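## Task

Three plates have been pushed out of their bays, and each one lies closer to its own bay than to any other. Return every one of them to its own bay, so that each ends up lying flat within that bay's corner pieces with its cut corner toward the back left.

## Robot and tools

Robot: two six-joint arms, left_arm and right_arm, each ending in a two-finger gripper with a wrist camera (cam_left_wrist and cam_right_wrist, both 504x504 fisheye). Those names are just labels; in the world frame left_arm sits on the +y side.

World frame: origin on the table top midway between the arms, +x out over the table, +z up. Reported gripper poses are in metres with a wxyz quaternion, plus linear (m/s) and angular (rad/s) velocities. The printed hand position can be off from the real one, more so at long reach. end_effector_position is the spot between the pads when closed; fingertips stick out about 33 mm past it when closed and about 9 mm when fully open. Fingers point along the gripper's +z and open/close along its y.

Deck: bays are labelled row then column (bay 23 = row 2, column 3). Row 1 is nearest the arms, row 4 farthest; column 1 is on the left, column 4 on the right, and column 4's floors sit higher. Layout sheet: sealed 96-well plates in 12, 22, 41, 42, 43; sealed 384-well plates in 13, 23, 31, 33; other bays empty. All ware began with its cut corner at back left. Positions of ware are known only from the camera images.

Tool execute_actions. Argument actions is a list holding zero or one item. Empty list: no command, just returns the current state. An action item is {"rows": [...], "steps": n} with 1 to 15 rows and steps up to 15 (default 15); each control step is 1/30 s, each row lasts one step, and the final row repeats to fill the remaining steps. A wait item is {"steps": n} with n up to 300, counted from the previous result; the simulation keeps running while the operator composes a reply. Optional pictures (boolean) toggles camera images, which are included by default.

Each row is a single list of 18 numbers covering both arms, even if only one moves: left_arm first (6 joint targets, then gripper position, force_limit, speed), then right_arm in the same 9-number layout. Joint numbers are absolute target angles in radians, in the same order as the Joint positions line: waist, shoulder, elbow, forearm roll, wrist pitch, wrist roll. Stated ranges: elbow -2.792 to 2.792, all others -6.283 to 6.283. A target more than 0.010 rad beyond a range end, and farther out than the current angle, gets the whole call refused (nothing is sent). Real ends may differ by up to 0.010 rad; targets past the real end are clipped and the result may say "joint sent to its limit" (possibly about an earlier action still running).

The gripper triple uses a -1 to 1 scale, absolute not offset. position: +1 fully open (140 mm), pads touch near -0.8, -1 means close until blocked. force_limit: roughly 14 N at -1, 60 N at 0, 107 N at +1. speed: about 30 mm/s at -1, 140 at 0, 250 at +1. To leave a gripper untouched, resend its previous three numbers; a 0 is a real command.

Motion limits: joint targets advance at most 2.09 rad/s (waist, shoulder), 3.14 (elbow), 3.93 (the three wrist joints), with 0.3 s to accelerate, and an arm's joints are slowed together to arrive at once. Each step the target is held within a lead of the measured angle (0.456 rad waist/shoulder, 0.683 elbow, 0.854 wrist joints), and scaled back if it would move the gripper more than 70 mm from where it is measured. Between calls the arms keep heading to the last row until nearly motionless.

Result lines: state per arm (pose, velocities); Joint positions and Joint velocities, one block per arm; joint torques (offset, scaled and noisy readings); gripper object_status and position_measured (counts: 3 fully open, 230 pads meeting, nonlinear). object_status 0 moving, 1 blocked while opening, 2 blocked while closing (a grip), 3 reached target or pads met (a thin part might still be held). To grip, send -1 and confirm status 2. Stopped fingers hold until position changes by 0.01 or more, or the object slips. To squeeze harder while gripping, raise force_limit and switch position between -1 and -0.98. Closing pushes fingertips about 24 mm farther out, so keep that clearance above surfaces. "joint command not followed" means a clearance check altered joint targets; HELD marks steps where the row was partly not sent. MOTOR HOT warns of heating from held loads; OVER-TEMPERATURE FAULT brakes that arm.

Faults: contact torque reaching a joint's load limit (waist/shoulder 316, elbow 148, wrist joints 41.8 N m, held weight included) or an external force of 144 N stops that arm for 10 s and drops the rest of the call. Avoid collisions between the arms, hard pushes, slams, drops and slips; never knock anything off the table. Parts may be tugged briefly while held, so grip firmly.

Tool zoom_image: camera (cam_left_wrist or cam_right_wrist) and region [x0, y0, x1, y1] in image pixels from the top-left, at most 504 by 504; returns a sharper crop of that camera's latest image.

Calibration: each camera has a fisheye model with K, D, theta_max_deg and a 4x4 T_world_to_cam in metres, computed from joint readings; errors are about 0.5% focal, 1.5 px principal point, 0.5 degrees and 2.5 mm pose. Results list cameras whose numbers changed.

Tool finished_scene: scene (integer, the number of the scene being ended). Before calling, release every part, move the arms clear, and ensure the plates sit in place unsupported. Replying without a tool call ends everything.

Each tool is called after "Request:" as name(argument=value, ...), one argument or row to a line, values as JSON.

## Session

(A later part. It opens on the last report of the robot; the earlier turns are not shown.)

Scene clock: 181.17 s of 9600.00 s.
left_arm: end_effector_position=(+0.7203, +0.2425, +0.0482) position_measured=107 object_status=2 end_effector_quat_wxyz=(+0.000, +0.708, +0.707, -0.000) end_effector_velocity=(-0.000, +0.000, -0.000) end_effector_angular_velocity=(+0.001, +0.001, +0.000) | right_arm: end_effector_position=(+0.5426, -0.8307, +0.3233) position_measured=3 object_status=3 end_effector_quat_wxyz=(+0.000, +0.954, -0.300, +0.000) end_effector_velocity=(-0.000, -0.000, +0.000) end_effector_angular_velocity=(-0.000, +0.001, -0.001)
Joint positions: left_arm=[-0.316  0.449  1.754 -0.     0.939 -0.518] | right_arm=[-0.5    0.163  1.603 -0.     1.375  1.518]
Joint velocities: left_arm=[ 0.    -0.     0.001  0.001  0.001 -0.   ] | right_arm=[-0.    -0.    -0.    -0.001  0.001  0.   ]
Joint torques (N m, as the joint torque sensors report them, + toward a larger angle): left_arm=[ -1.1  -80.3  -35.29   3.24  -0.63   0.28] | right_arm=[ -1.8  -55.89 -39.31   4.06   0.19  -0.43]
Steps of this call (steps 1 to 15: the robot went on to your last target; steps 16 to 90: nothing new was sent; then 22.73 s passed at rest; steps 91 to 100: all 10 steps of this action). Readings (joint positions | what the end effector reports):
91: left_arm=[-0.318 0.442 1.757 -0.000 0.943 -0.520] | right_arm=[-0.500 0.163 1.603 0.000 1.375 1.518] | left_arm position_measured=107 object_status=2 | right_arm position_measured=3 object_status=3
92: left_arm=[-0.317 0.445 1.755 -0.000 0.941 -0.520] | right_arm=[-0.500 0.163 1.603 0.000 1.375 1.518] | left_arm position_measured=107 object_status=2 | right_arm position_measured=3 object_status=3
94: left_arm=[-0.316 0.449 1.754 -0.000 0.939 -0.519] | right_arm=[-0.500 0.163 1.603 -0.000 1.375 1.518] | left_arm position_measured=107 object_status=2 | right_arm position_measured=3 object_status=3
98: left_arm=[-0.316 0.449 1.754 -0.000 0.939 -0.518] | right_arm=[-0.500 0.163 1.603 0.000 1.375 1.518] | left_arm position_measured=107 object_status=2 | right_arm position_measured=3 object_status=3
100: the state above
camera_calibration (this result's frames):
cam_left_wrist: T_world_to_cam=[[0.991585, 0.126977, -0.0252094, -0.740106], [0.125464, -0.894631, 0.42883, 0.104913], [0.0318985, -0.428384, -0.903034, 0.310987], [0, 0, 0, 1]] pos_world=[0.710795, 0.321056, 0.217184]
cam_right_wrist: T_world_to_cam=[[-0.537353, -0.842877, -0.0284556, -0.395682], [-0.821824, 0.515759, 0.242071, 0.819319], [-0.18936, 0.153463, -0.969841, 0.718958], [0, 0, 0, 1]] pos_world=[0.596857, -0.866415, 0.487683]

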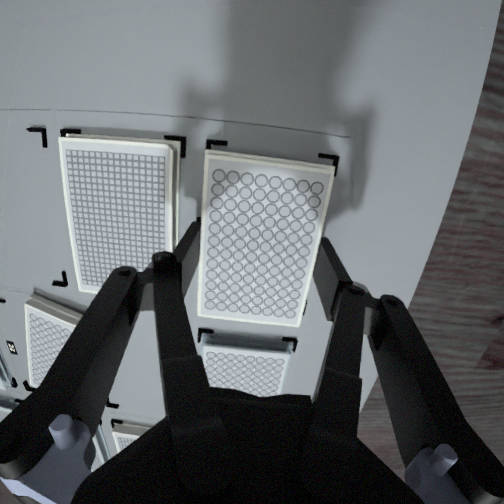

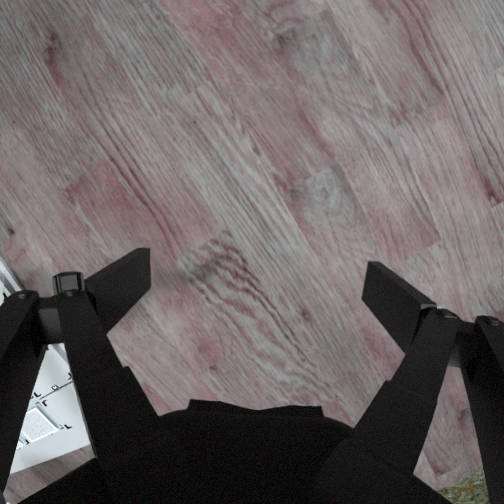

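Request:
execute_actions(
  actions=[
    {"rows":[[-0.3155,0.4538,1.7551,0,0.9327,-0.5175,-1,0,-0.5,-0.5,0.163,1.603,0,1.375,1.518,1,0,0]],"steps":10},
  ],
)

Request:
zoom_image(
  camera="cam_left_wrist",
  region=[190,125,350,205],
)

Scene clock: 187.27 s of 9600.00 s.
left_arm: end_effector_position=(+0.7209, +0.2425, +0.0443) position_measured=107 object_status=2 end_effector_quat_wxyz=(-0.000, +0.708, +0.707, +0.000) end_effector_velocity=(-0.000, -0.000, -0.001) end_effector_angular_velocity=(+0.001, +0.001, +0.001) | right_arm: end_effector_position=(+0.5426, -0.8307, +0.3233) position_measured=3 object_status=3 end_effector_quat_wxyz=(+0.000, +0.954, -0.300, +0.000) end_effector_velocity=(+0.000, -0.001, +0.001) end_effector_angular_velocity=(-0.002, -0.001, +0.000)
Joint positions: left_arm=[-0.316  0.454  1.755  0.     0.933 -0.518] | right_arm=[-0.5    0.163  1.603  0.     1.375  1.518]
Joint velocities: left_arm=[-0.     0.001  0.     0.    -0.    -0.001] | right_arm=[-0.    -0.    -0.001 -0.001 -0.001 -0.   ]
Joint torques (N m, as the joint torque sensors report them, + toward a larger angle): left_arm=[  0.58 -78.61 -35.18   3.68  -0.52  -0.17] | right_arm=[ -2.81 -56.27 -39.14   4.01   0.07  -0.3 ]
Steps of this call (steps 1 to 15: the robot went on to your last target; steps 16 to 90: nothing new was sent; then 2.77 s passed at rest; steps 91 to 100: all 10 steps of this action). Readings (joint positions | what the end effector reports):
91: left_arm=[-0.316 0.450 1.754 0.000 0.938 -0.518] | right_arm=[-0.500 0.163 1.603 0.000 1.375 1.518] | left_arm position_measured=107 object_status=2 | right_arm position_measured=3 object_status=3
92: left_arm=[-0.316 0.451 1.754 0.000 0.936 -0.518] | right_arm=[-0.500 0.163 1.603 0.000 1.375 1.518] | left_arm position_measured=107 object_status=2 | right_arm position_measured=3 object_status=3
94: left_arm=[-0.316 0.454 1.755 0.000 0.933 -0.518] | right_arm=[-0.500 0.163 1.603 0.000 1.375 1.518] | left_arm position_measured=107 object_status=2 | right_arm position_measured=3 object_status=3
98: left_arm=[-0.316 0.454 1.755 0.000 0.933 -0.518] | right_arm=[-0.500 0.163 1.603 0.000 1.375 1.518] | left_arm position_measured=107 object_status=2 | right_arm position_measured=3 object_status=3
100: the state above
camera_calibration (this result's frames):
cam_left_wrist: T_world_to_cam=[[0.991607, 0.12682, -0.0251476, -0.74079], [0.125298, -0.894682, 0.428771, 0.10667], [0.0318777, -0.428324, -0.903063, 0.307443], [0, 0, 0, 1]] pos_world=[0.711406, 0.321068, 0.213275]
cam_right_wrist: T_world_to_cam=[[-0.537353, -0.842877, -0.0284556, -0.395682], [-0.821824, 0.515759, 0.242071, 0.819319], [-0.18936, 0.153463, -0.969841, 0.718958], [0, 0, 0, 1]] pos_world=[0.596857, -0.866415, 0.487683]

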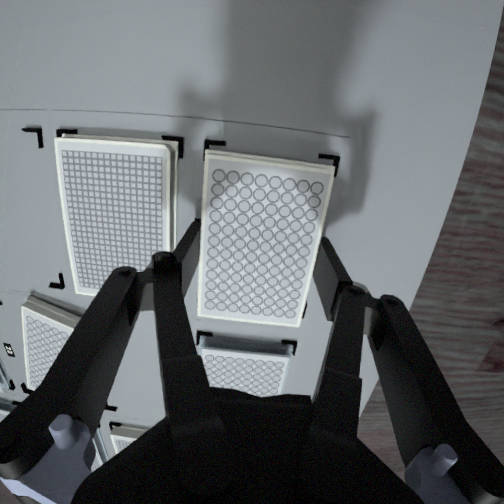

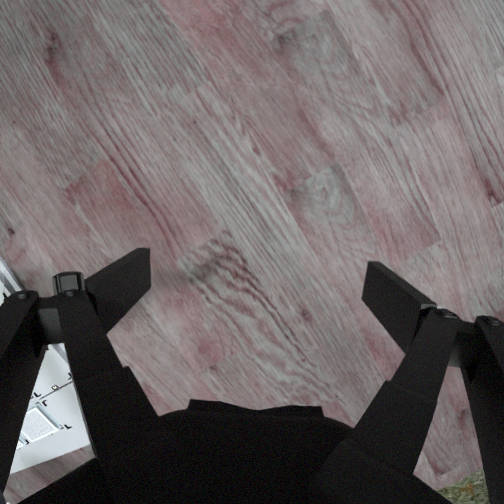

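Region (190, 125, 350, 205) of cam_left_wrist's 504x504 image, scaled by 3.150, with more detail than that image has.

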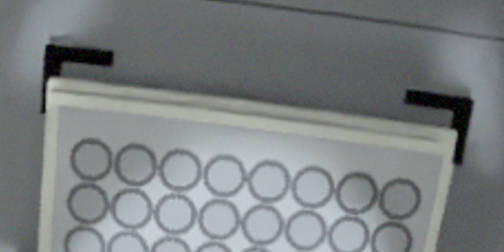

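Request:
execute_actions(
  actions=[
    {"rows":[[-0.3142,0.4563,1.7513,0,0.934,-0.5162,-1,0,-0.5,-0.5,0.163,1.603,0,1.375,1.518,1,0,0]],"steps":10},
  ],
)

Request:
zoom_image(
  camera="cam_left_wrist",
  region=[30,120,350,330],
)

Scene clock: 197.33 s of 9600.00 s.
left_arm: end_effector_position=(+0.7229, +0.2424, +0.0441) position_measured=107 object_status=2 end_effector_quat_wxyz=(-0.000, +0.708, +0.707, -0.000) end_effector_velocity=(+0.001, -0.001, +0.001) end_effector_angular_velocity=(-0.001, -0.002, -0.000) | right_arm: end_effector_position=(+0.5426, -0.8307, +0.3233) position_measured=3 object_status=3 end_effector_quat_wxyz=(+0.000, +0.954, -0.300, +0.000) end_effector_velocity=(-0.001, +0.000, -0.000) end_effector_angular_velocity=(+0.000, +0.001, -0.000)
Joint positions: left_arm=[-0.314  0.456  1.751 -0.     0.934 -0.516] | right_arm=[-0.5    0.163  1.603  0.     1.375  1.518]
Joint velocities: left_arm=[-0.    -0.    -0.001  0.    -0.     0.   ] | right_arm=[-0.    -0.     0.001 -0.     0.001 -0.   ]
Joint torques (N m, as the joint torque sensors report them, + toward a larger angle): left_arm=[ -0.34 -81.69 -34.07   3.05  -0.5    0.05] | right_arm=[ -2.89 -56.12 -39.22   4.25   0.13  -0.32]
Steps of this call (steps 1 to 15: the robot went on to your last target; steps 16 to 90: nothing new was sent; then 6.73 s passed at rest; steps 91 to 100: all 10 steps of this action). Readings (joint positions | what the end effector reports):
91: left_arm=[-0.315 0.454 1.755 -0.000 0.933 -0.517] | right_arm=[-0.500 0.163 1.603 0.000 1.375 1.518] | left_arm position_measured=107 object_status=2 | right_arm position_measured=3 object_status=3
92: left_arm=[-0.315 0.455 1.753 -0.000 0.933 -0.517] | right_arm=[-0.500 0.163 1.603 0.000 1.375 1.518] | left_arm position_measured=107 object_status=2 | right_arm position_measured=3 object_status=3
94: left_arm=[-0.314 0.456 1.752 -0.000 0.934 -0.516] | right_arm=[-0.500 0.163 1.603 -0.000 1.375 1.518] | left_arm position_measured=107 object_status=2 | right_arm position_measured=3 object_status=3
98: left_arm=[-0.314 0.456 1.751 -0.000 0.934 -0.516] | right_arm=[-0.500 0.163 1.603 -0.000 1.375 1.518] | left_arm position_measured=107 object_status=2 | right_arm position_measured=3 object_status=3
100: the state above
camera_calibration (this result's frames):
cam_left_wrist: T_world_to_cam=[[0.991597, 0.126883, -0.0252244, -0.74275], [0.125386, -0.894646, 0.42882, 0.10632], [0.031843, -0.428379, -0.903038, 0.307277], [0, 0, 0, 1]] pos_world=[0.713393, 0.320992, 0.213155]
cam_right_wrist: T_world_to_cam=[[-0.537353, -0.842877, -0.0284557, -0.395682], [-0.821824, 0.515759, 0.242071, 0.819319], [-0.189359, 0.153463, -0.969841, 0.718958], [0, 0, 0, 1]] pos_world=[0.596857, -0.866415, 0.487683]

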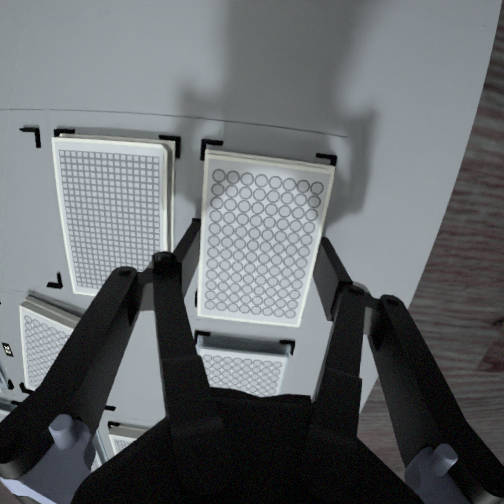

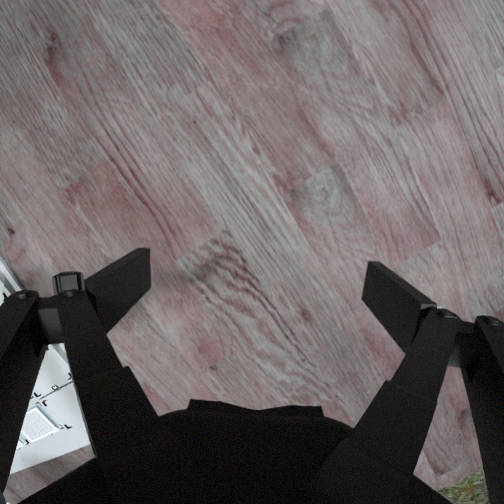

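Region (30, 120, 350, 330) of cam_left_wrist's 504x504 image, scaled by 1.575, with more detail than that image has; it fills the top 331 rows of this view, and the rest is white.

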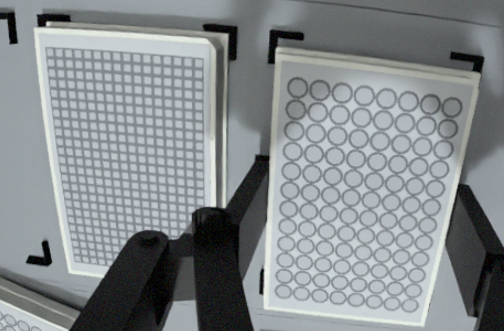

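Request:
execute_actions(
  actions=[
    {"rows":[[-0.3142,0.4582,1.7526,0,0.9308,-0.5162,-1,0,-0.5,-0.5,0.163,1.603,0,1.375,1.518,1,0,0]],"steps":10},
  ],
)

Request:
zoom_image(
  camera="cam_left_wrist",
  region=[40,120,360,200],
)

Scene clock: 207.47 s of 9600.00 s.
left_arm: end_effector_position=(+0.7229, +0.2424, +0.0422) position_measured=107 object_status=2 end_effector_quat_wxyz=(+0.000, +0.708, +0.707, +0.000) end_effector_velocity=(-0.000, -0.000, -0.000) end_effector_angular_velocity=(-0.000, +0.001, +0.002) | right_arm: end_effector_position=(+0.5426, -0.8307, +0.3233) position_measured=3 object_status=3 end_effector_quat_wxyz=(+0.000, +0.954, -0.300, +0.000) end_effector_velocity=(-0.001, -0.001, -0.000) end_effector_angular_velocity=(-0.001, +0.001, +0.000)
Joint positions: left_arm=[-0.314  0.458  1.753  0.     0.931 -0.516] | right_arm=[-0.5    0.163  1.603  0.     1.375  1.518]
Joint velocities: left_arm=[ 0.     0.001 -0.    -0.     0.    -0.002] | right_arm=[-0.001  0.     0.    -0.002  0.    -0.   ]
Joint torques (N m, as the joint torque sensors report them, + toward a larger angle): left_arm=[ -0.5  -79.57 -32.36   3.52  -0.45  -0.01] | right_arm=[ -0.49 -55.39 -39.3    4.11   0.09  -0.36]
Steps of this call (steps 1 to 15: the robot went on to your last target; steps 16 to 90: nothing new was sent; then 6.80 s passed at rest; steps 91 to 100: all 10 steps of this action). Readings (joint positions | what the end effector reports):
91: left_arm=[-0.314 0.456 1.751 0.000 0.934 -0.516] | right_arm=[-0.500 0.163 1.603 0.000 1.375 1.518] | left_arm position_measured=107 object_status=2 | right_arm position_measured=3 object_status=3
92: left_arm=[-0.314 0.457 1.752 0.000 0.933 -0.516] | right_arm=[-0.500 0.163 1.603 0.000 1.375 1.518] | left_arm position_measured=107 object_status=2 | right_arm position_measured=3 object_status=3
94: left_arm=[-0.314 0.458 1.752 0.000 0.931 -0.516] | right_arm=[-0.500 0.163 1.603 0.000 1.375 1.518] | left_arm position_measured=107 object_status=2 | right_arm position_measured=3 object_status=3
98: left_arm=[-0.314 0.458 1.753 0.000 0.931 -0.516] | right_arm=[-0.500 0.163 1.603 0.000 1.375 1.518] | left_arm position_measured=107 object_status=2 | right_arm position_measured=3 object_status=3
100: the state above
camera_calibration (this result's frames):
cam_left_wrist: T_world_to_cam=[[0.991603, 0.126847, -0.0251615, -0.742822], [0.125327, -0.894667, 0.428793, 0.107214], [0.0318797, -0.428346, -0.903052, 0.305501], [0, 0, 0, 1]] pos_world=[0.713409, 0.321005, 0.21122]
cam_right_wrist: T_world_to_cam=[[-0.537353, -0.842877, -0.0284558, -0.395682], [-0.821824, 0.515759, 0.242071, 0.819319], [-0.189359, 0.153463, -0.969841, 0.718958], [0, 0, 0, 1]] pos_world=[0.596857, -0.866416, 0.487683]

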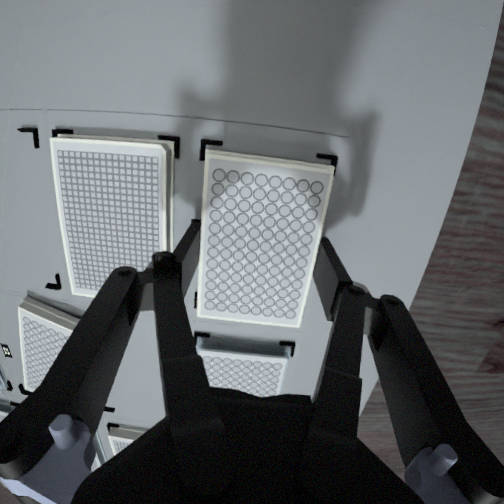

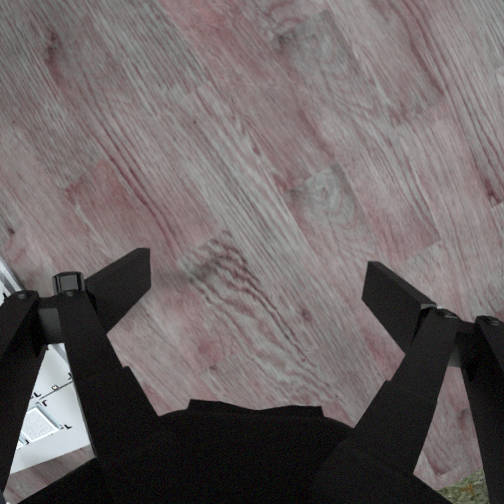

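Region (40, 120, 360, 200) of cam_left_wrist's 504x504 image, scaled by 1.575, with more detail than that image has; it fills the top 126 rows of this view, and the rest is white.

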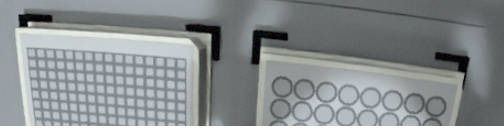

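Request:
zoom_image(
  camera="cam_left_wrist",
  region=[140,120,240,190],
)

Request:
zoom_image(
  camera="cam_left_wrist",
  region=[170,260,330,350],
)

Region (140, 120, 240, 190) of cam_left_wrist's 504x504 image, scaled by 5.040, with more detail than that image has; it fills the top 353 rows of this view, and the rest is white.

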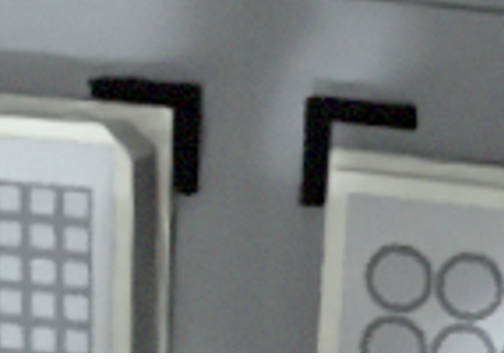

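Region (170, 260, 330, 350) of cam_left_wrist's 504x504 image, scaled by 3.150, with more detail than that image has; it fills the top 284 rows of this view, and the rest is white.

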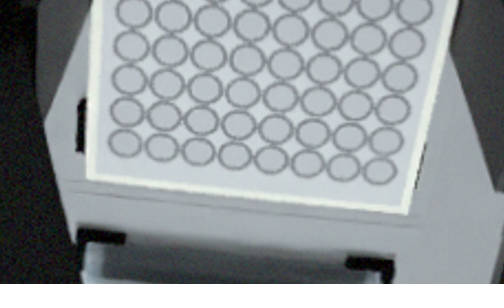

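Request:
execute_actions(
  actions=[
    {"rows":[[-0.3142,0.4553,1.7506,0,0.9357,-0.5162,-1,0,-0.5,-0.5,0.163,1.603,0,1.375,1.518,1,0,0],[-0.3142,0.4553,1.7506,0,0.9357,-0.5162,-1,0,-0.5,-0.5,0.163,1.603,0,1.375,1.518,1,0,0],[-0.3142,0.4553,1.7506,0,0.9357,-0.5162,-1,0,-0.5,-0.5,0.163,1.603,0,1.375,1.518,1,0,0],[-0.3142,0.4553,1.7506,0,0.9357,-0.5162,-1,0,-0.5,-0.5,0.163,1.603,0,1.375,1.518,1,0,0],[-0.3142,0.4553,1.7506,0,0.9357,-0.5162,-1,0,-0.5,-0.5,0.163,1.603,0,1.375,1.518,1,0,0],[-0.3105,0.4535,1.7534,0,0.9347,-0.5125,-1,0,-0.5,-0.5,0.163,1.603,0,1.375,1.518,1,0,0]],"steps":12},
  ],
  pictures=false,
)

Request:
execute_actions(
  actions=[
    {"rows":[[-0.3105,0.4564,1.7554,0,0.9298,-0.5125,-1,0,-0.5,-0.5,0.163,1.603,0,1.375,1.518,1,0,0]],"steps":10},
  ],
)

Request:
zoom_image(
  camera="cam_left_wrist",
  region=[180,120,360,200],
)

Scene clock: 228.07 s of 9600.00 s.
left_arm: end_effector_position=(+0.7230, +0.2454, +0.0452) position_measured=107 object_status=2 end_effector_quat_wxyz=(-0.000, +0.708, +0.707, -0.000) end_effector_velocity=(+0.000, +0.000, -0.000) end_effector_angular_velocity=(-0.001, -0.000, -0.000) | right_arm: end_effector_position=(+0.5426, -0.8307, +0.3233) position_measured=3 object_status=3 end_effector_quat_wxyz=(+0.000, +0.954, -0.300, +0.000) end_effector_velocity=(-0.000, -0.000, -0.000) end_effector_angular_velocity=(-0.000, +0.001, +0.000)
Joint positions: left_arm=[-0.311  0.454  1.753 -0.     0.935 -0.513] | right_arm=[-0.5    0.163  1.603 -0.     1.375  1.518]
Joint velocities: left_arm=[ 0.001 -0.     0.    -0.001 -0.001  0.001] | right_arm=[-0.    -0.     0.    -0.001 -0.    -0.001]
Joint torques (N m, as the joint torque sensors report them, + toward a larger angle): left_arm=[ -0.09 -83.38 -36.02   3.18  -0.78  -0.15] | right_arm=[ -2.71 -55.69 -39.19   4.04  -0.02  -0.4 ]
Steps of this call (steps 1 to 15: the robot went on to your last target; steps 16 to 90: nothing new was sent; then 17.20 s passed at rest; steps 91 to 102: all 12 steps of this action). Readings (joint positions | what the end effector reports):
91: left_arm=[-0.314 0.458 1.753 -0.000 0.931 -0.516] | right_arm=[-0.500 0.163 1.603 0.000 1.375 1.518] | left_arm position_measured=107 object_status=2 | right_arm position_measured=3 object_status=3
92: left_arm=[-0.314 0.457 1.752 -0.000 0.933 -0.516] | right_arm=[-0.500 0.163 1.603 0.000 1.375 1.518] | left_arm position_measured=107 object_status=2 | right_arm position_measured=3 object_status=3
94: left_arm=[-0.314 0.456 1.751 -0.000 0.935 -0.516] | right_arm=[-0.500 0.163 1.603 0.000 1.375 1.518] | left_arm position_measured=107 object_status=2 | right_arm position_measured=3 object_status=3
98: left_arm=[-0.311 0.454 1.753 -0.000 0.935 -0.513] | right_arm=[-0.500 0.163 1.603 0.000 1.375 1.518] | left_arm position_measured=107 object_status=2 | right_arm position_measured=3 object_status=3
102: the state above

Scene clock: 228.40 s of 9600.00 s.
left_arm: end_effector_position=(+0.7230, +0.2455, +0.0423) position_measured=107 object_status=2 end_effector_quat_wxyz=(+0.000, +0.708, +0.707, +0.000) end_effector_velocity=(-0.000, -0.000, -0.000) end_effector_angular_velocity=(-0.000, +0.000, -0.001) | right_arm: end_effector_position=(+0.5426, -0.8307, +0.3233) position_measured=3 object_status=3 end_effector_quat_wxyz=(+0.000, +0.954, -0.300, +0.000) end_effector_velocity=(-0.000, -0.000, -0.000) end_effector_angular_velocity=(-0.001, +0.000, +0.000)
Joint positions: left_arm=[-0.311  0.456  1.755 -0.     0.93  -0.513] | right_arm=[-0.5    0.163  1.603  0.     1.375  1.518]
Joint velocities: left_arm=[-0.    -0.     0.    -0.     0.     0.001] | right_arm=[-0.     0.     0.001 -0.001 -0.001 -0.   ]
Joint torques (N m, as the joint torque sensors report them, + toward a larger angle): left_arm=[ -0.58 -82.94 -33.89   3.22  -0.68   0.09] | right_arm=[ -3.1  -56.26 -38.99   4.27   0.07  -0.41]
Steps of this call (steps 1 to 10: all 10 steps of this action). Readings (joint positions | what the end effector reports):
1: left_arm=[-0.311 0.454 1.753 -0.000 0.934 -0.513] | right_arm=[-0.500 0.163 1.603 -0.000 1.375 1.518] | left_arm position_measured=107 object_status=2 | right_arm position_measured=3 object_status=3
2: left_arm=[-0.311 0.454 1.754 -0.000 0.932 -0.513] | right_arm=[-0.500 0.163 1.603 -0.000 1.375 1.518] | left_arm position_measured=107 object_status=2 | right_arm position_measured=3 object_status=3
4: left_arm=[-0.311 0.456 1.755 -0.000 0.930 -0.513] | right_arm=[-0.500 0.163 1.603 0.000 1.375 1.518] | left_arm position_measured=107 object_status=2 | right_arm position_measured=3 object_status=3
8: left_arm=[-0.311 0.456 1.755 -0.000 0.930 -0.513] | right_arm=[-0.500 0.163 1.603 0.000 1.375 1.518] | left_arm position_measured=107 object_status=2 | right_arm position_measured=3 object_status=3
10: the state above
camera_calibration (this result's frames):
cam_left_wrist: T_world_to_cam=[[0.991601, 0.126862, -0.0251553, -0.74324], [0.125337, -0.894644, 0.428838, 0.109874], [0.0318985, -0.42839, -0.903031, 0.30686], [0, 0, 0, 1]] pos_world=[0.713438, 0.324043, 0.21129]
cam_right_wrist: T_world_to_cam=[[-0.537353, -0.842877, -0.0284557, -0.395682], [-0.821824, 0.515759, 0.242071, 0.819319], [-0.18936, 0.153463, -0.969841, 0.718958], [0, 0, 0, 1]] pos_world=[0.596857, -0.866415, 0.487683]

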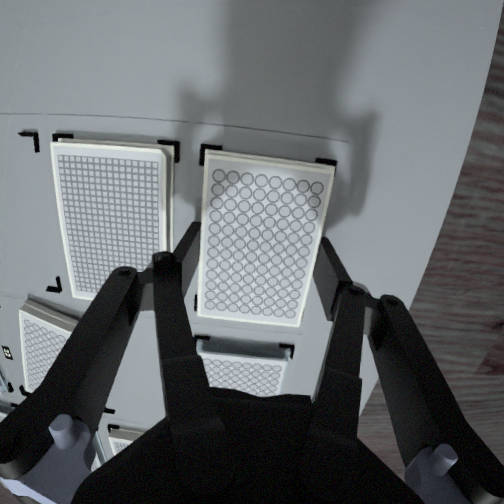

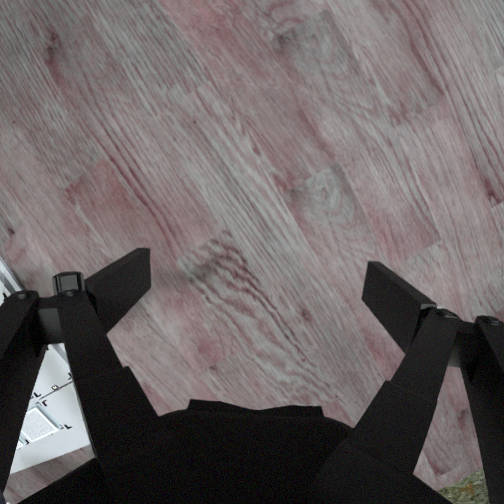

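Region (180, 120, 360, 200) of cam_left_wrist's 504x504 image, scaled by 2.800, with more detail than that image has.

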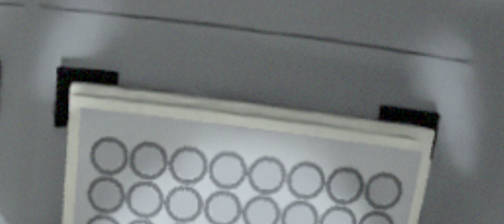

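Request:
execute_actions(
  actions=[
    {"rows":[[-0.3105,0.4579,1.7564,0,0.9273,-0.5125,-1,0,-0.5,-0.5,0.163,1.603,0,1.375,1.518,1,0,0]],"steps":8},
  ],
  pictures=false,
)

Scene clock: 233.47 s of 9600.00 s.
left_arm: end_effector_position=(+0.7230, +0.2455, +0.0407) position_measured=107 object_status=2 end_effector_quat_wxyz=(-0.000, +0.708, +0.707, +0.000) end_effector_velocity=(+0.001, -0.000, -0.000) end_effector_angular_velocity=(-0.000, -0.000, -0.000) | right_arm: end_effector_position=(+0.5426, -0.8307, +0.3233) position_measured=3 object_status=3 end_effector_quat_wxyz=(+0.000, +0.954, -0.300, +0.000) end_effector_velocity=(+0.000, -0.001, +0.001) end_effector_angular_velocity=(-0.002, -0.001, -0.000)
Joint positions: left_arm=[-0.31   0.458  1.756  0.     0.927 -0.512] | right_arm=[-0.5    0.163  1.603  0.     1.375  1.518]
Joint velocities: left_arm=[ 0.     0.001 -0.001 -0.    -0.001  0.   ] | right_arm=[-0.     0.    -0.001 -0.001 -0.001  0.   ]
Joint torques (N m, as the joint torque sensors report them, + toward a larger angle): left_arm=[  1.05 -83.36 -34.62   3.31  -0.66  -0.07] | right_arm=[ -2.32 -55.43 -39.24   4.04   0.09  -0.4 ]
Steps of this call (steps 1 to 15: the robot went on to your last target; steps 16 to 90: nothing new was sent; then 1.80 s passed at rest; steps 91 to 98: all 8 steps of this action). Readings (joint positions | what the end effector reports):
91: left_arm=[-0.310 0.456 1.755 0.000 0.930 -0.512] | right_arm=[-0.500 0.163 1.603 0.000 1.375 1.518] | left_arm position_measured=107 object_status=2 | right_arm position_measured=3 object_status=3
92: left_arm=[-0.310 0.457 1.756 0.000 0.928 -0.512] | right_arm=[-0.500 0.163 1.603 0.000 1.375 1.518] | left_arm position_measured=107 object_status=2 | right_arm position_measured=3 object_status=3
94: left_arm=[-0.310 0.458 1.756 0.000 0.927 -0.512] | right_arm=[-0.500 0.163 1.603 0.000 1.375 1.518] | left_arm position_measured=107 object_status=2 | right_arm position_measured=3 object_status=3
98: the state above

Request:
execute_actions(
  actions=[
    {"rows":[[-0.3105,0.4579,1.7564,0,0.9273,-0.5125,0.5,0,-0.5,-0.5,0.163,1.603,0,1.375,1.518,1,0,0]],"steps":15},
  ],
  pictures=false,
)

Request:
execute_actions(
  actions=[
    {"rows":[[-0.3105,0.36,1.68,0,1.1016,-0.5125,0.5,0,-0.5,-0.5,0.163,1.603,0,1.375,1.518,1,0,0]],"steps":15},
  ],
)

Scene clock: 240.13 s of 9600.00 s.
left_arm: end_effector_position=(+0.7230, +0.2455, +0.0407) position_measured=66 object_status=0 end_effector_quat_wxyz=(+0.000, +0.708, +0.707, -0.000) end_effector_velocity=(-0.001, +0.001, -0.001) end_effector_angular_velocity=(+0.001, +0.002, -0.000) | right_arm: end_effector_position=(+0.5426, -0.8307, +0.3233) position_measured=3 object_status=3 end_effector_quat_wxyz=(+0.000, +0.954, -0.300, +0.000) end_effector_velocity=(-0.000, +0.001, -0.001) end_effector_angular_velocity=(+0.001, -0.000, -0.001)
Joint positions: left_arm=[-0.31   0.458  1.756 -0.     0.927 -0.512] | right_arm=[-0.5    0.163  1.603  0.     1.375  1.518]
Joint velocities: left_arm=[ 0.    -0.     0.002  0.     0.001 -0.   ] | right_arm=[ 0.    -0.     0.001  0.001 -0.001  0.001]
Joint torques (N m, as the joint torque sensors report them, + toward a larger angle): left_arm=[  0.89 -80.91 -35.06   3.25  -0.57   0.  ] | right_arm=[ -1.85 -55.23 -39.5    4.21   0.08  -0.4 ]
Steps of this call (steps 1 to 15: the robot went on to your last target; steps 16 to 90: nothing new was sent; then 3.17 s passed at rest; steps 91 to 105: all 15 steps of this action). Readings (joint positions | what the end effector reports):
91: left_arm=[-0.310 0.458 1.756 -0.000 0.927 -0.512] | right_arm=[-0.500 0.163 1.603 0.000 1.375 1.518] | left_arm position_measured=107 object_status=0 | right_arm position_measured=3 object_status=3
92: left_arm=[-0.310 0.458 1.756 -0.000 0.927 -0.512] | right_arm=[-0.500 0.163 1.603 0.000 1.375 1.518] | left_arm position_measured=107 object_status=0 | right_arm position_measured=3 object_status=3
94: left_arm=[-0.310 0.458 1.756 -0.000 0.927 -0.512] | right_arm=[-0.500 0.163 1.603 0.000 1.375 1.518] | left_arm position_measured=95 object_status=0 | right_arm position_measured=3 object_status=3
98: left_arm=[-0.310 0.458 1.756 -0.000 0.927 -0.512] | right_arm=[-0.500 0.163 1.603 0.000 1.375 1.518] | left_arm position_measured=77 object_status=0 | right_arm position_measured=3 object_status=3
105: the state above

Scene clock: 240.63 s of 9600.00 s.
left_arm: end_effector_position=(+0.7192, +0.2476, +0.1474) position_measured=66 object_status=3 end_effector_quat_wxyz=(-0.000, +0.708, +0.707, -0.000) end_effector_velocity=(+0.002, -0.001, +0.000) end_effector_angular_velocity=(-0.001, -0.002, -0.000) | right_arm: end_effector_position=(+0.5426, -0.8307, +0.3233) position_measured=3 object_status=3 end_effector_quat_wxyz=(+0.000, +0.954, -0.300, +0.000) end_effector_velocity=(-0.000, +0.000, -0.000) end_effector_angular_velocity=(+0.000, +0.000, -0.001)
Joint positions: left_arm=[-0.31   0.36   1.68   0.     1.102 -0.513] | right_arm=[-0.5    0.163  1.603  0.     1.375  1.518]
Joint velocities: left_arm=[ 0.     0.002 -0.004  0.    -0.     0.   ] | right_arm=[-0.    -0.     0.001  0.     0.     0.   ]
Joint torques (N m, as the joint torque sensors report them, + toward a larger angle): left_arm=[  0.58 -77.88 -38.6    3.41  -0.39   0.24] | right_arm=[ -2.3  -55.84 -39.18   4.2    0.04  -0.3 ]
Steps of this call (steps 1 to 15: all 15 steps of this action). Readings (joint positions | what the end effector reports):
1: left_arm=[-0.310 0.458 1.756 -0.000 0.928 -0.512] | right_arm=[-0.500 0.163 1.603 0.000 1.375 1.518] | left_arm position_measured=66 object_status=3 | right_arm position_measured=3 object_status=3
2: left_arm=[-0.310 0.454 1.753 -0.000 0.936 -0.512] | right_arm=[-0.500 0.163 1.603 -0.000 1.375 1.518] | left_arm position_measured=66 object_status=3 | right_arm position_measured=3 object_status=3
4: left_arm=[-0.310 0.423 1.729 -0.000 0.991 -0.513] | right_arm=[-0.500 0.163 1.603 -0.000 1.375 1.518] | left_arm position_measured=66 object_status=3 | right_arm position_measured=3 object_status=3
8: left_arm=[-0.310 0.363 1.683 0.000 1.094 -0.512] | right_arm=[-0.500 0.163 1.603 0.000 1.375 1.518] | left_arm position_measured=66 object_status=3 | right_arm position_measured=3 object_status=3
15: the state above
camera_calibration (this result's frames):
cam_left_wrist: T_world_to_cam=[[0.991597, 0.126862, -0.02532, -0.737079], [0.125412, -0.894695, 0.42871, 0.0671857], [0.0317333, -0.428283, -0.903087, 0.4029], [0, 0, 0, 1]] pos_world=[0.709674, 0.326174, 0.316388]
cam_right_wrist: T_world_to_cam=[[-0.537353, -0.842877, -0.0284557, -0.395682], [-0.821824, 0.515759, 0.242071, 0.819319], [-0.18936, 0.153463, -0.969841, 0.718958], [0, 0, 0, 1]] pos_world=[0.596857, -0.866415, 0.487683]

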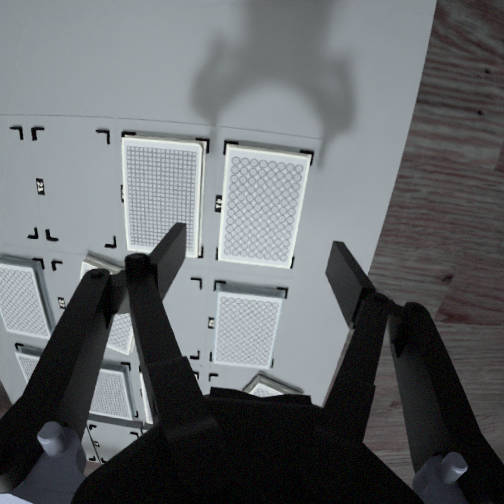

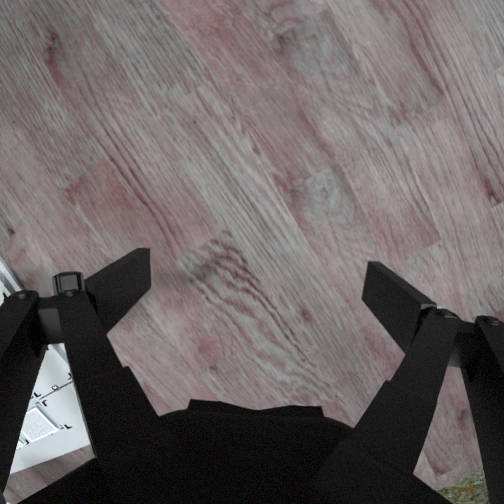

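Request:
execute_actions(
  actions=[
    {"rows":[[-0.6543,0.3219,1.8323,0,0.9874,-0.6015,0.55,0,0,-0.5,0.163,1.603,0,1.375,1.518,1,0,0]],"steps":15},
  ],
  pictures=false,
)

Request:
execute_actions(
  actions=[
    {"steps":10},
  ],
)

Scene clock: 258.77 s of 9600.00 s.
left_arm: end_effector_position=(+0.5625, +0.1063, +0.1059) position_measured=59 object_status=3 end_effector_quat_wxyz=(-0.000, +0.782, +0.623, -0.000) end_effector_velocity=(-0.377, -0.238, -0.088) end_effector_angular_velocity=(+0.001, +0.002, -0.483) | right_arm: end_effector_position=(+0.5426, -0.8307, +0.3233) position_measured=3 object_status=3 end_effector_quat_wxyz=(+0.000, +0.954, -0.300, +0.000) end_effector_velocity=(+0.000, -0.000, +0.000) end_effector_angular_velocity=(-0.000, -0.000, +0.001)
Joint positions: left_arm=[-0.611  0.327  1.813 -0.     1.002 -0.59 ] | right_arm=[-0.5    0.163  1.603  0.     1.375  1.518]
Joint velocities: left_arm=[-0.653 -0.072  0.29  -0.    -0.215 -0.17 ] | right_arm=[-0.     0.    -0.    -0.    -0.    -0.001]
Joint torques (N m, as the joint torque sensors report them, + toward a larger angle): left_arm=[ 10.51 -76.18 -35.51   3.99  -0.3   -0.04] | right_arm=[ -2.3  -56.09 -39.44   4.06  -0.02  -0.25]
Steps of this call (steps 1 to 15: the robot went on to your last target; steps 16 to 90: nothing new was sent; then 14.63 s passed at rest; steps 91 to 105: all 15 steps of this action). Readings (joint positions | what the end effector reports):
91: left_arm=[-0.311 0.360 1.680 -0.000 1.102 -0.512] | right_arm=[-0.500 0.163 1.603 0.000 1.375 1.518] | left_arm position_measured=66 object_status=0 | right_arm position_measured=3 object_status=3
92: left_arm=[-0.315 0.359 1.682 -0.000 1.100 -0.513] | right_arm=[-0.500 0.163 1.603 0.000 1.375 1.518] | left_arm position_measured=63 object_status=0 | right_arm position_measured=3 object_status=3
94: left_arm=[-0.347 0.356 1.696 0.000 1.090 -0.521] | right_arm=[-0.500 0.163 1.603 0.000 1.375 1.518] | left_arm position_measured=59 object_status=0 | right_arm position_measured=3 object_status=3
98: left_arm=[-0.444 0.345 1.739 -0.000 1.057 -0.547] | right_arm=[-0.500 0.163 1.603 0.000 1.375 1.518] | left_arm position_measured=59 object_status=3 | right_arm position_measured=3 object_status=3
105: the state above

Scene clock: 259.10 s of 9600.00 s.
left_arm: end_effector_position=(+0.5375, +0.0914, +0.1002) position_measured=59 object_status=3 end_effector_quat_wxyz=(+0.000, +0.792, +0.611, -0.000) end_effector_velocity=(-0.000, -0.001, +0.002) end_effector_angular_velocity=(-0.002, -0.001, -0.002) | right_arm: end_effector_position=(+0.5426, -0.8307, +0.3233) position_measured=3 object_status=3 end_effector_quat_wxyz=(+0.000, +0.954, -0.300, +0.000) end_effector_velocity=(-0.000, -0.000, +0.000) end_effector_angular_velocity=(-0.001, +0.001, +0.001)
Joint positions: left_arm=[-0.654  0.322  1.832 -0.     0.987 -0.601] | right_arm=[-0.5    0.163  1.603  0.     1.375  1.518]
Joint velocities: left_arm=[-0.001 -0.001 -0.001 -0.     0.001  0.001] | right_arm=[-0.    -0.    -0.001 -0.002  0.001 -0.001]
Joint torques (N m, as the joint torque sensors report them, + toward a larger angle): left_arm=[ -1.34 -70.12 -36.04   3.17  -0.51   0.3 ] | right_arm=[ -2.53 -56.4  -39.19   4.08  -0.04  -0.33]
Steps of this call (steps 1 to 10: the robot went on to your last target). Readings (joint positions | what the end effector reports):
1: left_arm=[-0.631 0.325 1.822 -0.000 0.995 -0.595] | right_arm=[-0.500 0.163 1.603 0.000 1.375 1.518] | left_arm position_measured=59 object_status=3 | right_arm position_measured=3 object_status=3
2: left_arm=[-0.645 0.323 1.828 -0.000 0.991 -0.599] | right_arm=[-0.500 0.163 1.603 0.000 1.375 1.518] | left_arm position_measured=59 object_status=3 | right_arm position_measured=3 object_status=3
4: left_arm=[-0.654 0.322 1.832 -0.000 0.988 -0.601] | right_arm=[-0.500 0.163 1.603 0.000 1.375 1.518] | left_arm position_measured=59 object_status=3 | right_arm position_measured=3 object_status=3
8: left_arm=[-0.654 0.322 1.832 -0.000 0.987 -0.601] | right_arm=[-0.500 0.163 1.603 0.000 1.375 1.518] | left_arm position_measured=59 object_status=3 | right_arm position_measured=3 object_status=3
10: the state above
camera_calibration (this result's frames):
cam_left_wrist: T_world_to_cam=[[0.991576, -0.127056, -0.0251876, -0.515133], [-0.104088, -0.897353, 0.428863, 0.0939842], [-0.0770916, -0.422629, -0.903018, 0.357159], [0, 0, 0, 1]] pos_world=[0.54811, 0.169832, 0.26924]
cam_right_wrist: T_world_to_cam=[[-0.537353, -0.842877, -0.0284557, -0.395682], [-0.821824, 0.515759, 0.24207, 0.819319], [-0.189359, 0.153463, -0.969841, 0.718958], [0, 0, 0, 1]] pos_world=[0.596857, -0.866415, 0.487683]

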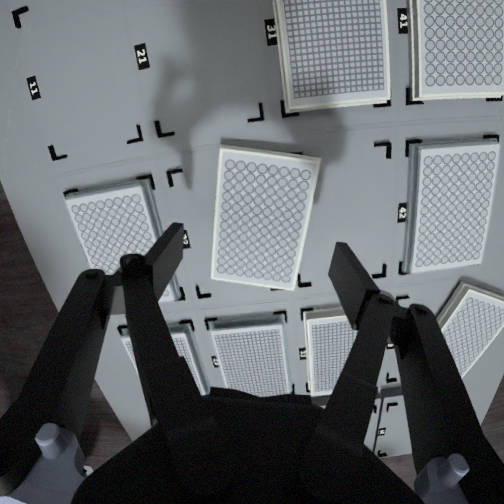

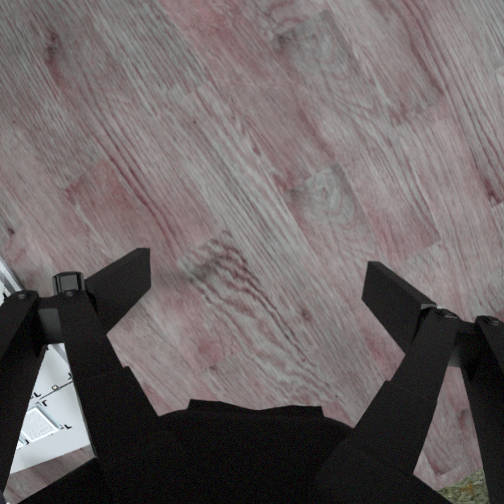

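Request:
execute_actions(
  actions=[
    {"rows":[[-0.6468,0.3686,1.8635,0,0.9095,-0.594,0.55,0,0,-0.5,0.163,1.603,0,1.375,1.518,1,0,0]],"steps":12},
  ],
)

Scene clock: 273.47 s of 9600.00 s.
left_arm: end_effector_position=(+0.5423, +0.0934, +0.0550) position_measured=59 object_status=3 end_effector_quat_wxyz=(-0.000, +0.792, +0.611, -0.000) end_effector_velocity=(+0.000, -0.000, +0.001) end_effector_angular_velocity=(-0.002, -0.001, -0.001) | right_arm: end_effector_position=(+0.5426, -0.8307, +0.3233) position_measured=3 object_status=3 end_effector_quat_wxyz=(+0.000, +0.954, -0.300, +0.000) end_effector_velocity=(-0.000, +0.000, -0.000) end_effector_angular_velocity=(+0.000, +0.000, +0.000)
Joint positions: left_arm=[-0.647  0.369  1.863 -0.     0.91  -0.594] | right_arm=[-0.5    0.163  1.603  0.     1.375  1.518]
Joint velocities: left_arm=[-0.    -0.002 -0.    -0.    -0.     0.001] | right_arm=[-0.  0.  0.  0.  0. -0.]
Joint torques (N m, as the joint torque sensors report them, + toward a larger angle): left_arm=[ -0.9  -72.1  -34.94   2.96  -0.28   0.03] | right_arm=[ -2.26 -55.6  -39.17   4.21   0.07  -0.38]
Steps of this call (steps 1 to 30: the robot went on to your last target; steps 31 to 90: nothing new was sent; then 10.97 s passed at rest; steps 91 to 102: all 12 steps of this action). Readings (joint positions | what the end effector reports):
91: left_arm=[-0.654 0.322 1.832 0.000 0.987 -0.601] | right_arm=[-0.500 0.163 1.603 0.000 1.375 1.518] | left_arm position_measured=59 object_status=3 | right_arm position_measured=3 object_status=3
92: left_arm=[-0.654 0.326 1.835 0.000 0.979 -0.601] | right_arm=[-0.500 0.163 1.603 0.000 1.375 1.518] | left_arm position_measured=59 object_status=3 | right_arm position_measured=3 object_status=3
94: left_arm=[-0.649 0.354 1.854 0.000 0.934 -0.597] | right_arm=[-0.500 0.163 1.603 0.000 1.375 1.518] | left_arm position_measured=59 object_status=3 | right_arm position_measured=3 object_status=3
98: left_arm=[-0.647 0.369 1.863 -0.000 0.910 -0.594] | right_arm=[-0.500 0.163 1.603 0.000 1.375 1.518] | left_arm position_measured=59 object_status=3 | right_arm position_measured=3 object_status=3
102: the state above
camera_calibration (this result's frames):
cam_left_wrist: T_world_to_cam=[[0.991568, -0.127092, -0.0252938, -0.520725], [-0.104085, -0.897398, 0.428769, 0.115702], [-0.0771919, -0.422521, -0.90306, 0.317545], [0, 0, 0, 1]] pos_world=[0.552889, 0.17182, 0.223982]
cam_right_wrist: T_world_to_cam=[[-0.537353, -0.842877, -0.0284557, -0.395682], [-0.821824, 0.515759, 0.24207, 0.819319], [-0.189359, 0.153463, -0.969841, 0.718958], [0, 0, 0, 1]] pos_world=[0.596857, -0.866415, 0.487683]

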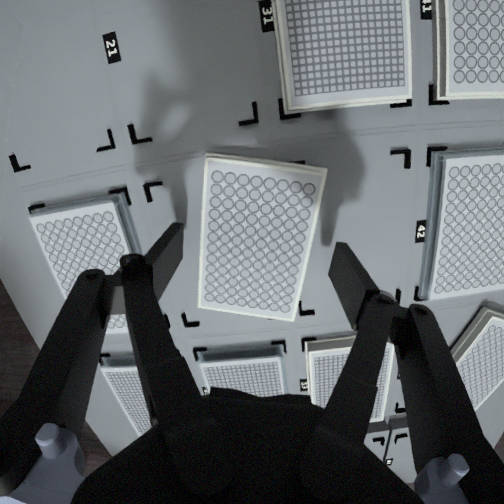

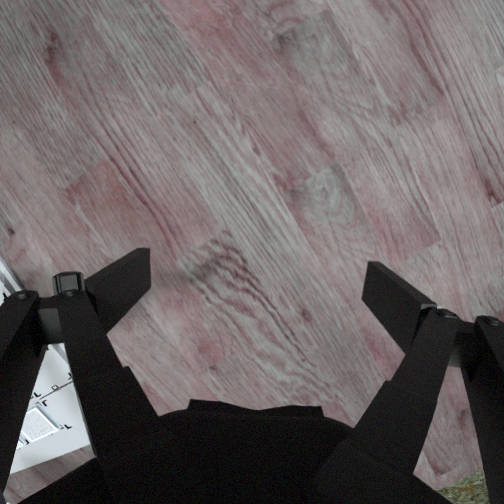

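Request:
execute_actions(
  actions=[
    {"rows":[[-0.6468,0.3811,1.8718,0,0.8887,-0.594,0.55,0,0,-0.5,0.163,1.603,0,1.375,1.518,1,0,0]],"steps":8},
  ],
  pictures=false,
)

Request:
execute_actions(
  actions=[
    {"rows":[[-0.6468,0.3811,1.8718,0,0.8887,-0.594,-1,0,-0.3,-0.5,0.163,1.603,0,1.375,1.518,1,0,0]],"steps":15},
  ],
  pictures=false,
)

Request:
execute_actions(
  actions=[
    {"steps":8},
  ],
)

Scene clock: 280.17 s of 9600.00 s.
left_arm: end_effector_position=(+0.5423, +0.0934, +0.0432) position_measured=59 object_status=3 end_effector_quat_wxyz=(+0.000, +0.792, +0.611, +0.000) end_effector_velocity=(-0.001, +0.000, -0.001) end_effector_angular_velocity=(+0.001, +0.002, -0.000) | right_arm: end_effector_position=(+0.5426, -0.8307, +0.3233) position_measured=3 object_status=3 end_effector_quat_wxyz=(+0.000, +0.954, -0.300, +0.000) end_effector_velocity=(-0.001, -0.001, +0.000) end_effector_angular_velocity=(-0.002, +0.002, +0.001)
Joint positions: left_arm=[-0.647  0.381  1.872  0.     0.889 -0.594] | right_arm=[-0.5    0.163  1.603  0.     1.375  1.518]
Joint velocities: left_arm=[-0.     0.001  0.001 -0.    -0.     0.001] | right_arm=[ 0.    -0.     0.    -0.003  0.     0.   ]
Joint torques (N m, as the joint torque sensors report them, + toward a larger angle): left_arm=[ -1.28 -76.52 -32.59   3.08  -0.78  -0.15] | right_arm=[ -2.3  -55.63 -39.34   4.24  -0.12  -0.27]
Steps of this call (steps 1 to 15: the robot went on to your last target; steps 16 to 90: nothing new was sent; then 3.43 s passed at rest; steps 91 to 98: all 8 steps of this action). Readings (joint positions | what the end effector reports):
91: left_arm=[-0.647 0.369 1.864 0.000 0.909 -0.594] | right_arm=[-0.500 0.163 1.603 0.000 1.375 1.518] | left_arm position_measured=59 object_status=3 | right_arm position_measured=3 object_status=3
92: left_arm=[-0.647 0.372 1.866 0.000 0.902 -0.594] | right_arm=[-0.500 0.163 1.603 0.000 1.375 1.518] | left_arm position_measured=59 object_status=3 | right_arm position_measured=3 object_status=3
94: left_arm=[-0.647 0.380 1.872 0.000 0.890 -0.594] | right_arm=[-0.500 0.163 1.603 0.000 1.375 1.518] | left_arm position_measured=59 object_status=3 | right_arm position_measured=3 object_status=3
98: the state above

Scene clock: 280.67 s of 9600.00 s.
left_arm: end_effector_position=(+0.5423, +0.0934, +0.0431) position_measured=108 object_status=2 end_effector_quat_wxyz=(+0.000, +0.792, +0.611, -0.000) end_effector_velocity=(-0.000, +0.000, +0.000) end_effector_angular_velocity=(-0.000, -0.000, -0.002) | right_arm: end_effector_position=(+0.5426, -0.8307, +0.3233) position_measured=3 object_status=3 end_effector_quat_wxyz=(+0.000, +0.954, -0.300, +0.000) end_effector_velocity=(+0.000, -0.000, +0.000) end_effector_angular_velocity=(-0.001, -0.000, +0.001)
Joint positions: left_arm=[-0.647  0.381  1.872 -0.     0.889 -0.594] | right_arm=[-0.5    0.163  1.603  0.     1.375  1.518]
Joint velocities: left_arm=[ 0.    -0.001  0.001  0.    -0.001  0.001] | right_arm=[ 0.001  0.    -0.    -0.001 -0.001 -0.001]
Joint torques (N m, as the joint torque sensors report them, + toward a larger angle): left_arm=[ -0.22 -64.72 -29.42   3.45  -1.99   0.06] | right_arm=[ -1.08 -55.95 -39.73   4.15   0.16  -0.26]
Steps of this call (steps 1 to 15: all 15 steps of this action). Readings (joint positions | what the end effector reports):
1: left_arm=[-0.647 0.381 1.872 0.000 0.889 -0.594] | right_arm=[-0.500 0.163 1.603 0.000 1.375 1.518] | left_arm position_measured=59 object_status=0 | right_arm position_measured=3 object_status=3
2: left_arm=[-0.647 0.381 1.872 0.000 0.889 -0.594] | right_arm=[-0.500 0.163 1.603 0.000 1.375 1.518] | left_arm position_measured=62 object_status=0 | right_arm position_measured=3 object_status=3
4: left_arm=[-0.647 0.381 1.872 0.000 0.889 -0.594] | right_arm=[-0.500 0.163 1.603 0.000 1.375 1.518] | left_arm position_measured=74 object_status=0 | right_arm position_measured=3 object_status=3
8: left_arm=[-0.647 0.381 1.872 -0.000 0.889 -0.594] | right_arm=[-0.500 0.163 1.603 0.000 1.375 1.518] | left_arm position_measured=97 object_status=0 | right_arm position_measured=3 object_status=3
15: the state above

Scene clock: 280.93 s of 9600.00 s.
left_arm: end_effector_position=(+0.5423, +0.0934, +0.0431) position_measured=108 object_status=2 end_effector_quat_wxyz=(+0.000, +0.792, +0.611, -0.000) end_effector_velocity=(+0.000, +0.000, -0.000) end_effector_angular_velocity=(-0.000, -0.000, -0.001) | right_arm: end_effector_position=(+0.5426, -0.8307, +0.3233) position_measured=3 object_status=3 end_effector_quat_wxyz=(+0.000, +0.954, -0.300, +0.000) end_effector_velocity=(-0.000, -0.000, +0.000) end_effector_angular_velocity=(-0.001, +0.001, +0.001)
Joint positions: left_arm=[-0.647  0.381  1.872 -0.     0.889 -0.594] | right_arm=[-0.5    0.163  1.603  0.     1.375  1.518]
Joint velocities: left_arm=[ 0.    -0.     0.     0.    -0.001  0.001] | right_arm=[ 0.    -0.    -0.    -0.002 -0.     0.   ]
Joint torques (N m, as the joint torque sensors report them, + toward a larger angle): left_arm=[ -1.47 -61.69 -28.61   3.52  -1.98  -0.14] | right_arm=[ -2.14 -55.78 -39.47   4.15   0.14  -0.22]
Steps of this call (steps 1 to 8: the robot went on to your last target). Readings (joint positions | what the end effector reports):
1: left_arm=[-0.647 0.381 1.872 -0.000 0.889 -0.594] | right_arm=[-0.500 0.163 1.603 0.000 1.375 1.518] | left_arm position_measured=108 object_status=2 | right_arm position_measured=3 object_status=3
2: left_arm=[-0.647 0.381 1.872 -0.000 0.889 -0.594] | right_arm=[-0.500 0.163 1.603 0.000 1.375 1.518] | left_arm position_measured=108 object_status=2 | right_arm position_measured=3 object_status=3
4: left_arm=[-0.647 0.381 1.872 -0.000 0.889 -0.594] | right_arm=[-0.500 0.163 1.603 0.000 1.375 1.518] | left_arm position_measured=108 object_status=2 | right_arm position_measured=3 object_status=3
8: the state above
camera_calibration (this result's frames):
cam_left_wrist: T_world_to_cam=[[0.991563, -0.127153, -0.0252045, -0.520999], [-0.104172, -0.89736, 0.428828, 0.120865], [-0.0771441, -0.422584, -0.903035, 0.306818], [0, 0, 0, 1]] pos_world=[0.552863, 0.17187, 0.212106]
cam_right_wrist: T_world_to_cam=[[-0.537353, -0.842877, -0.0284557, -0.395682], [-0.821824, 0.515759, 0.24207, 0.819319], [-0.189359, 0.153463, -0.969841, 0.718958], [0, 0, 0, 1]] pos_world=[0.596857, -0.866415, 0.487683]

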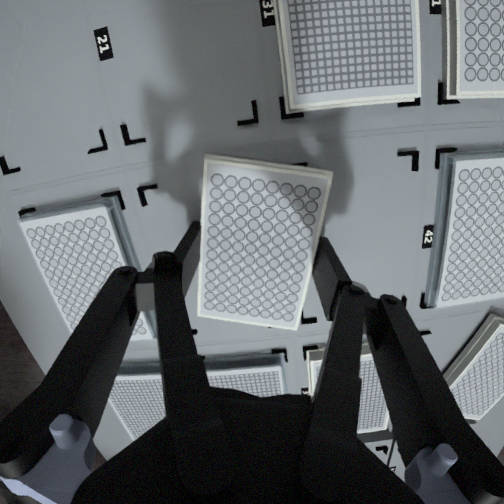

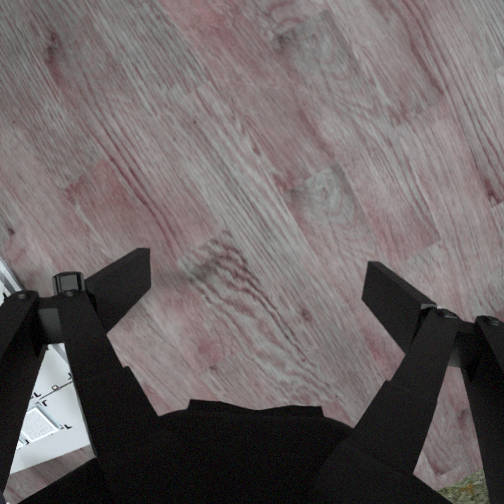

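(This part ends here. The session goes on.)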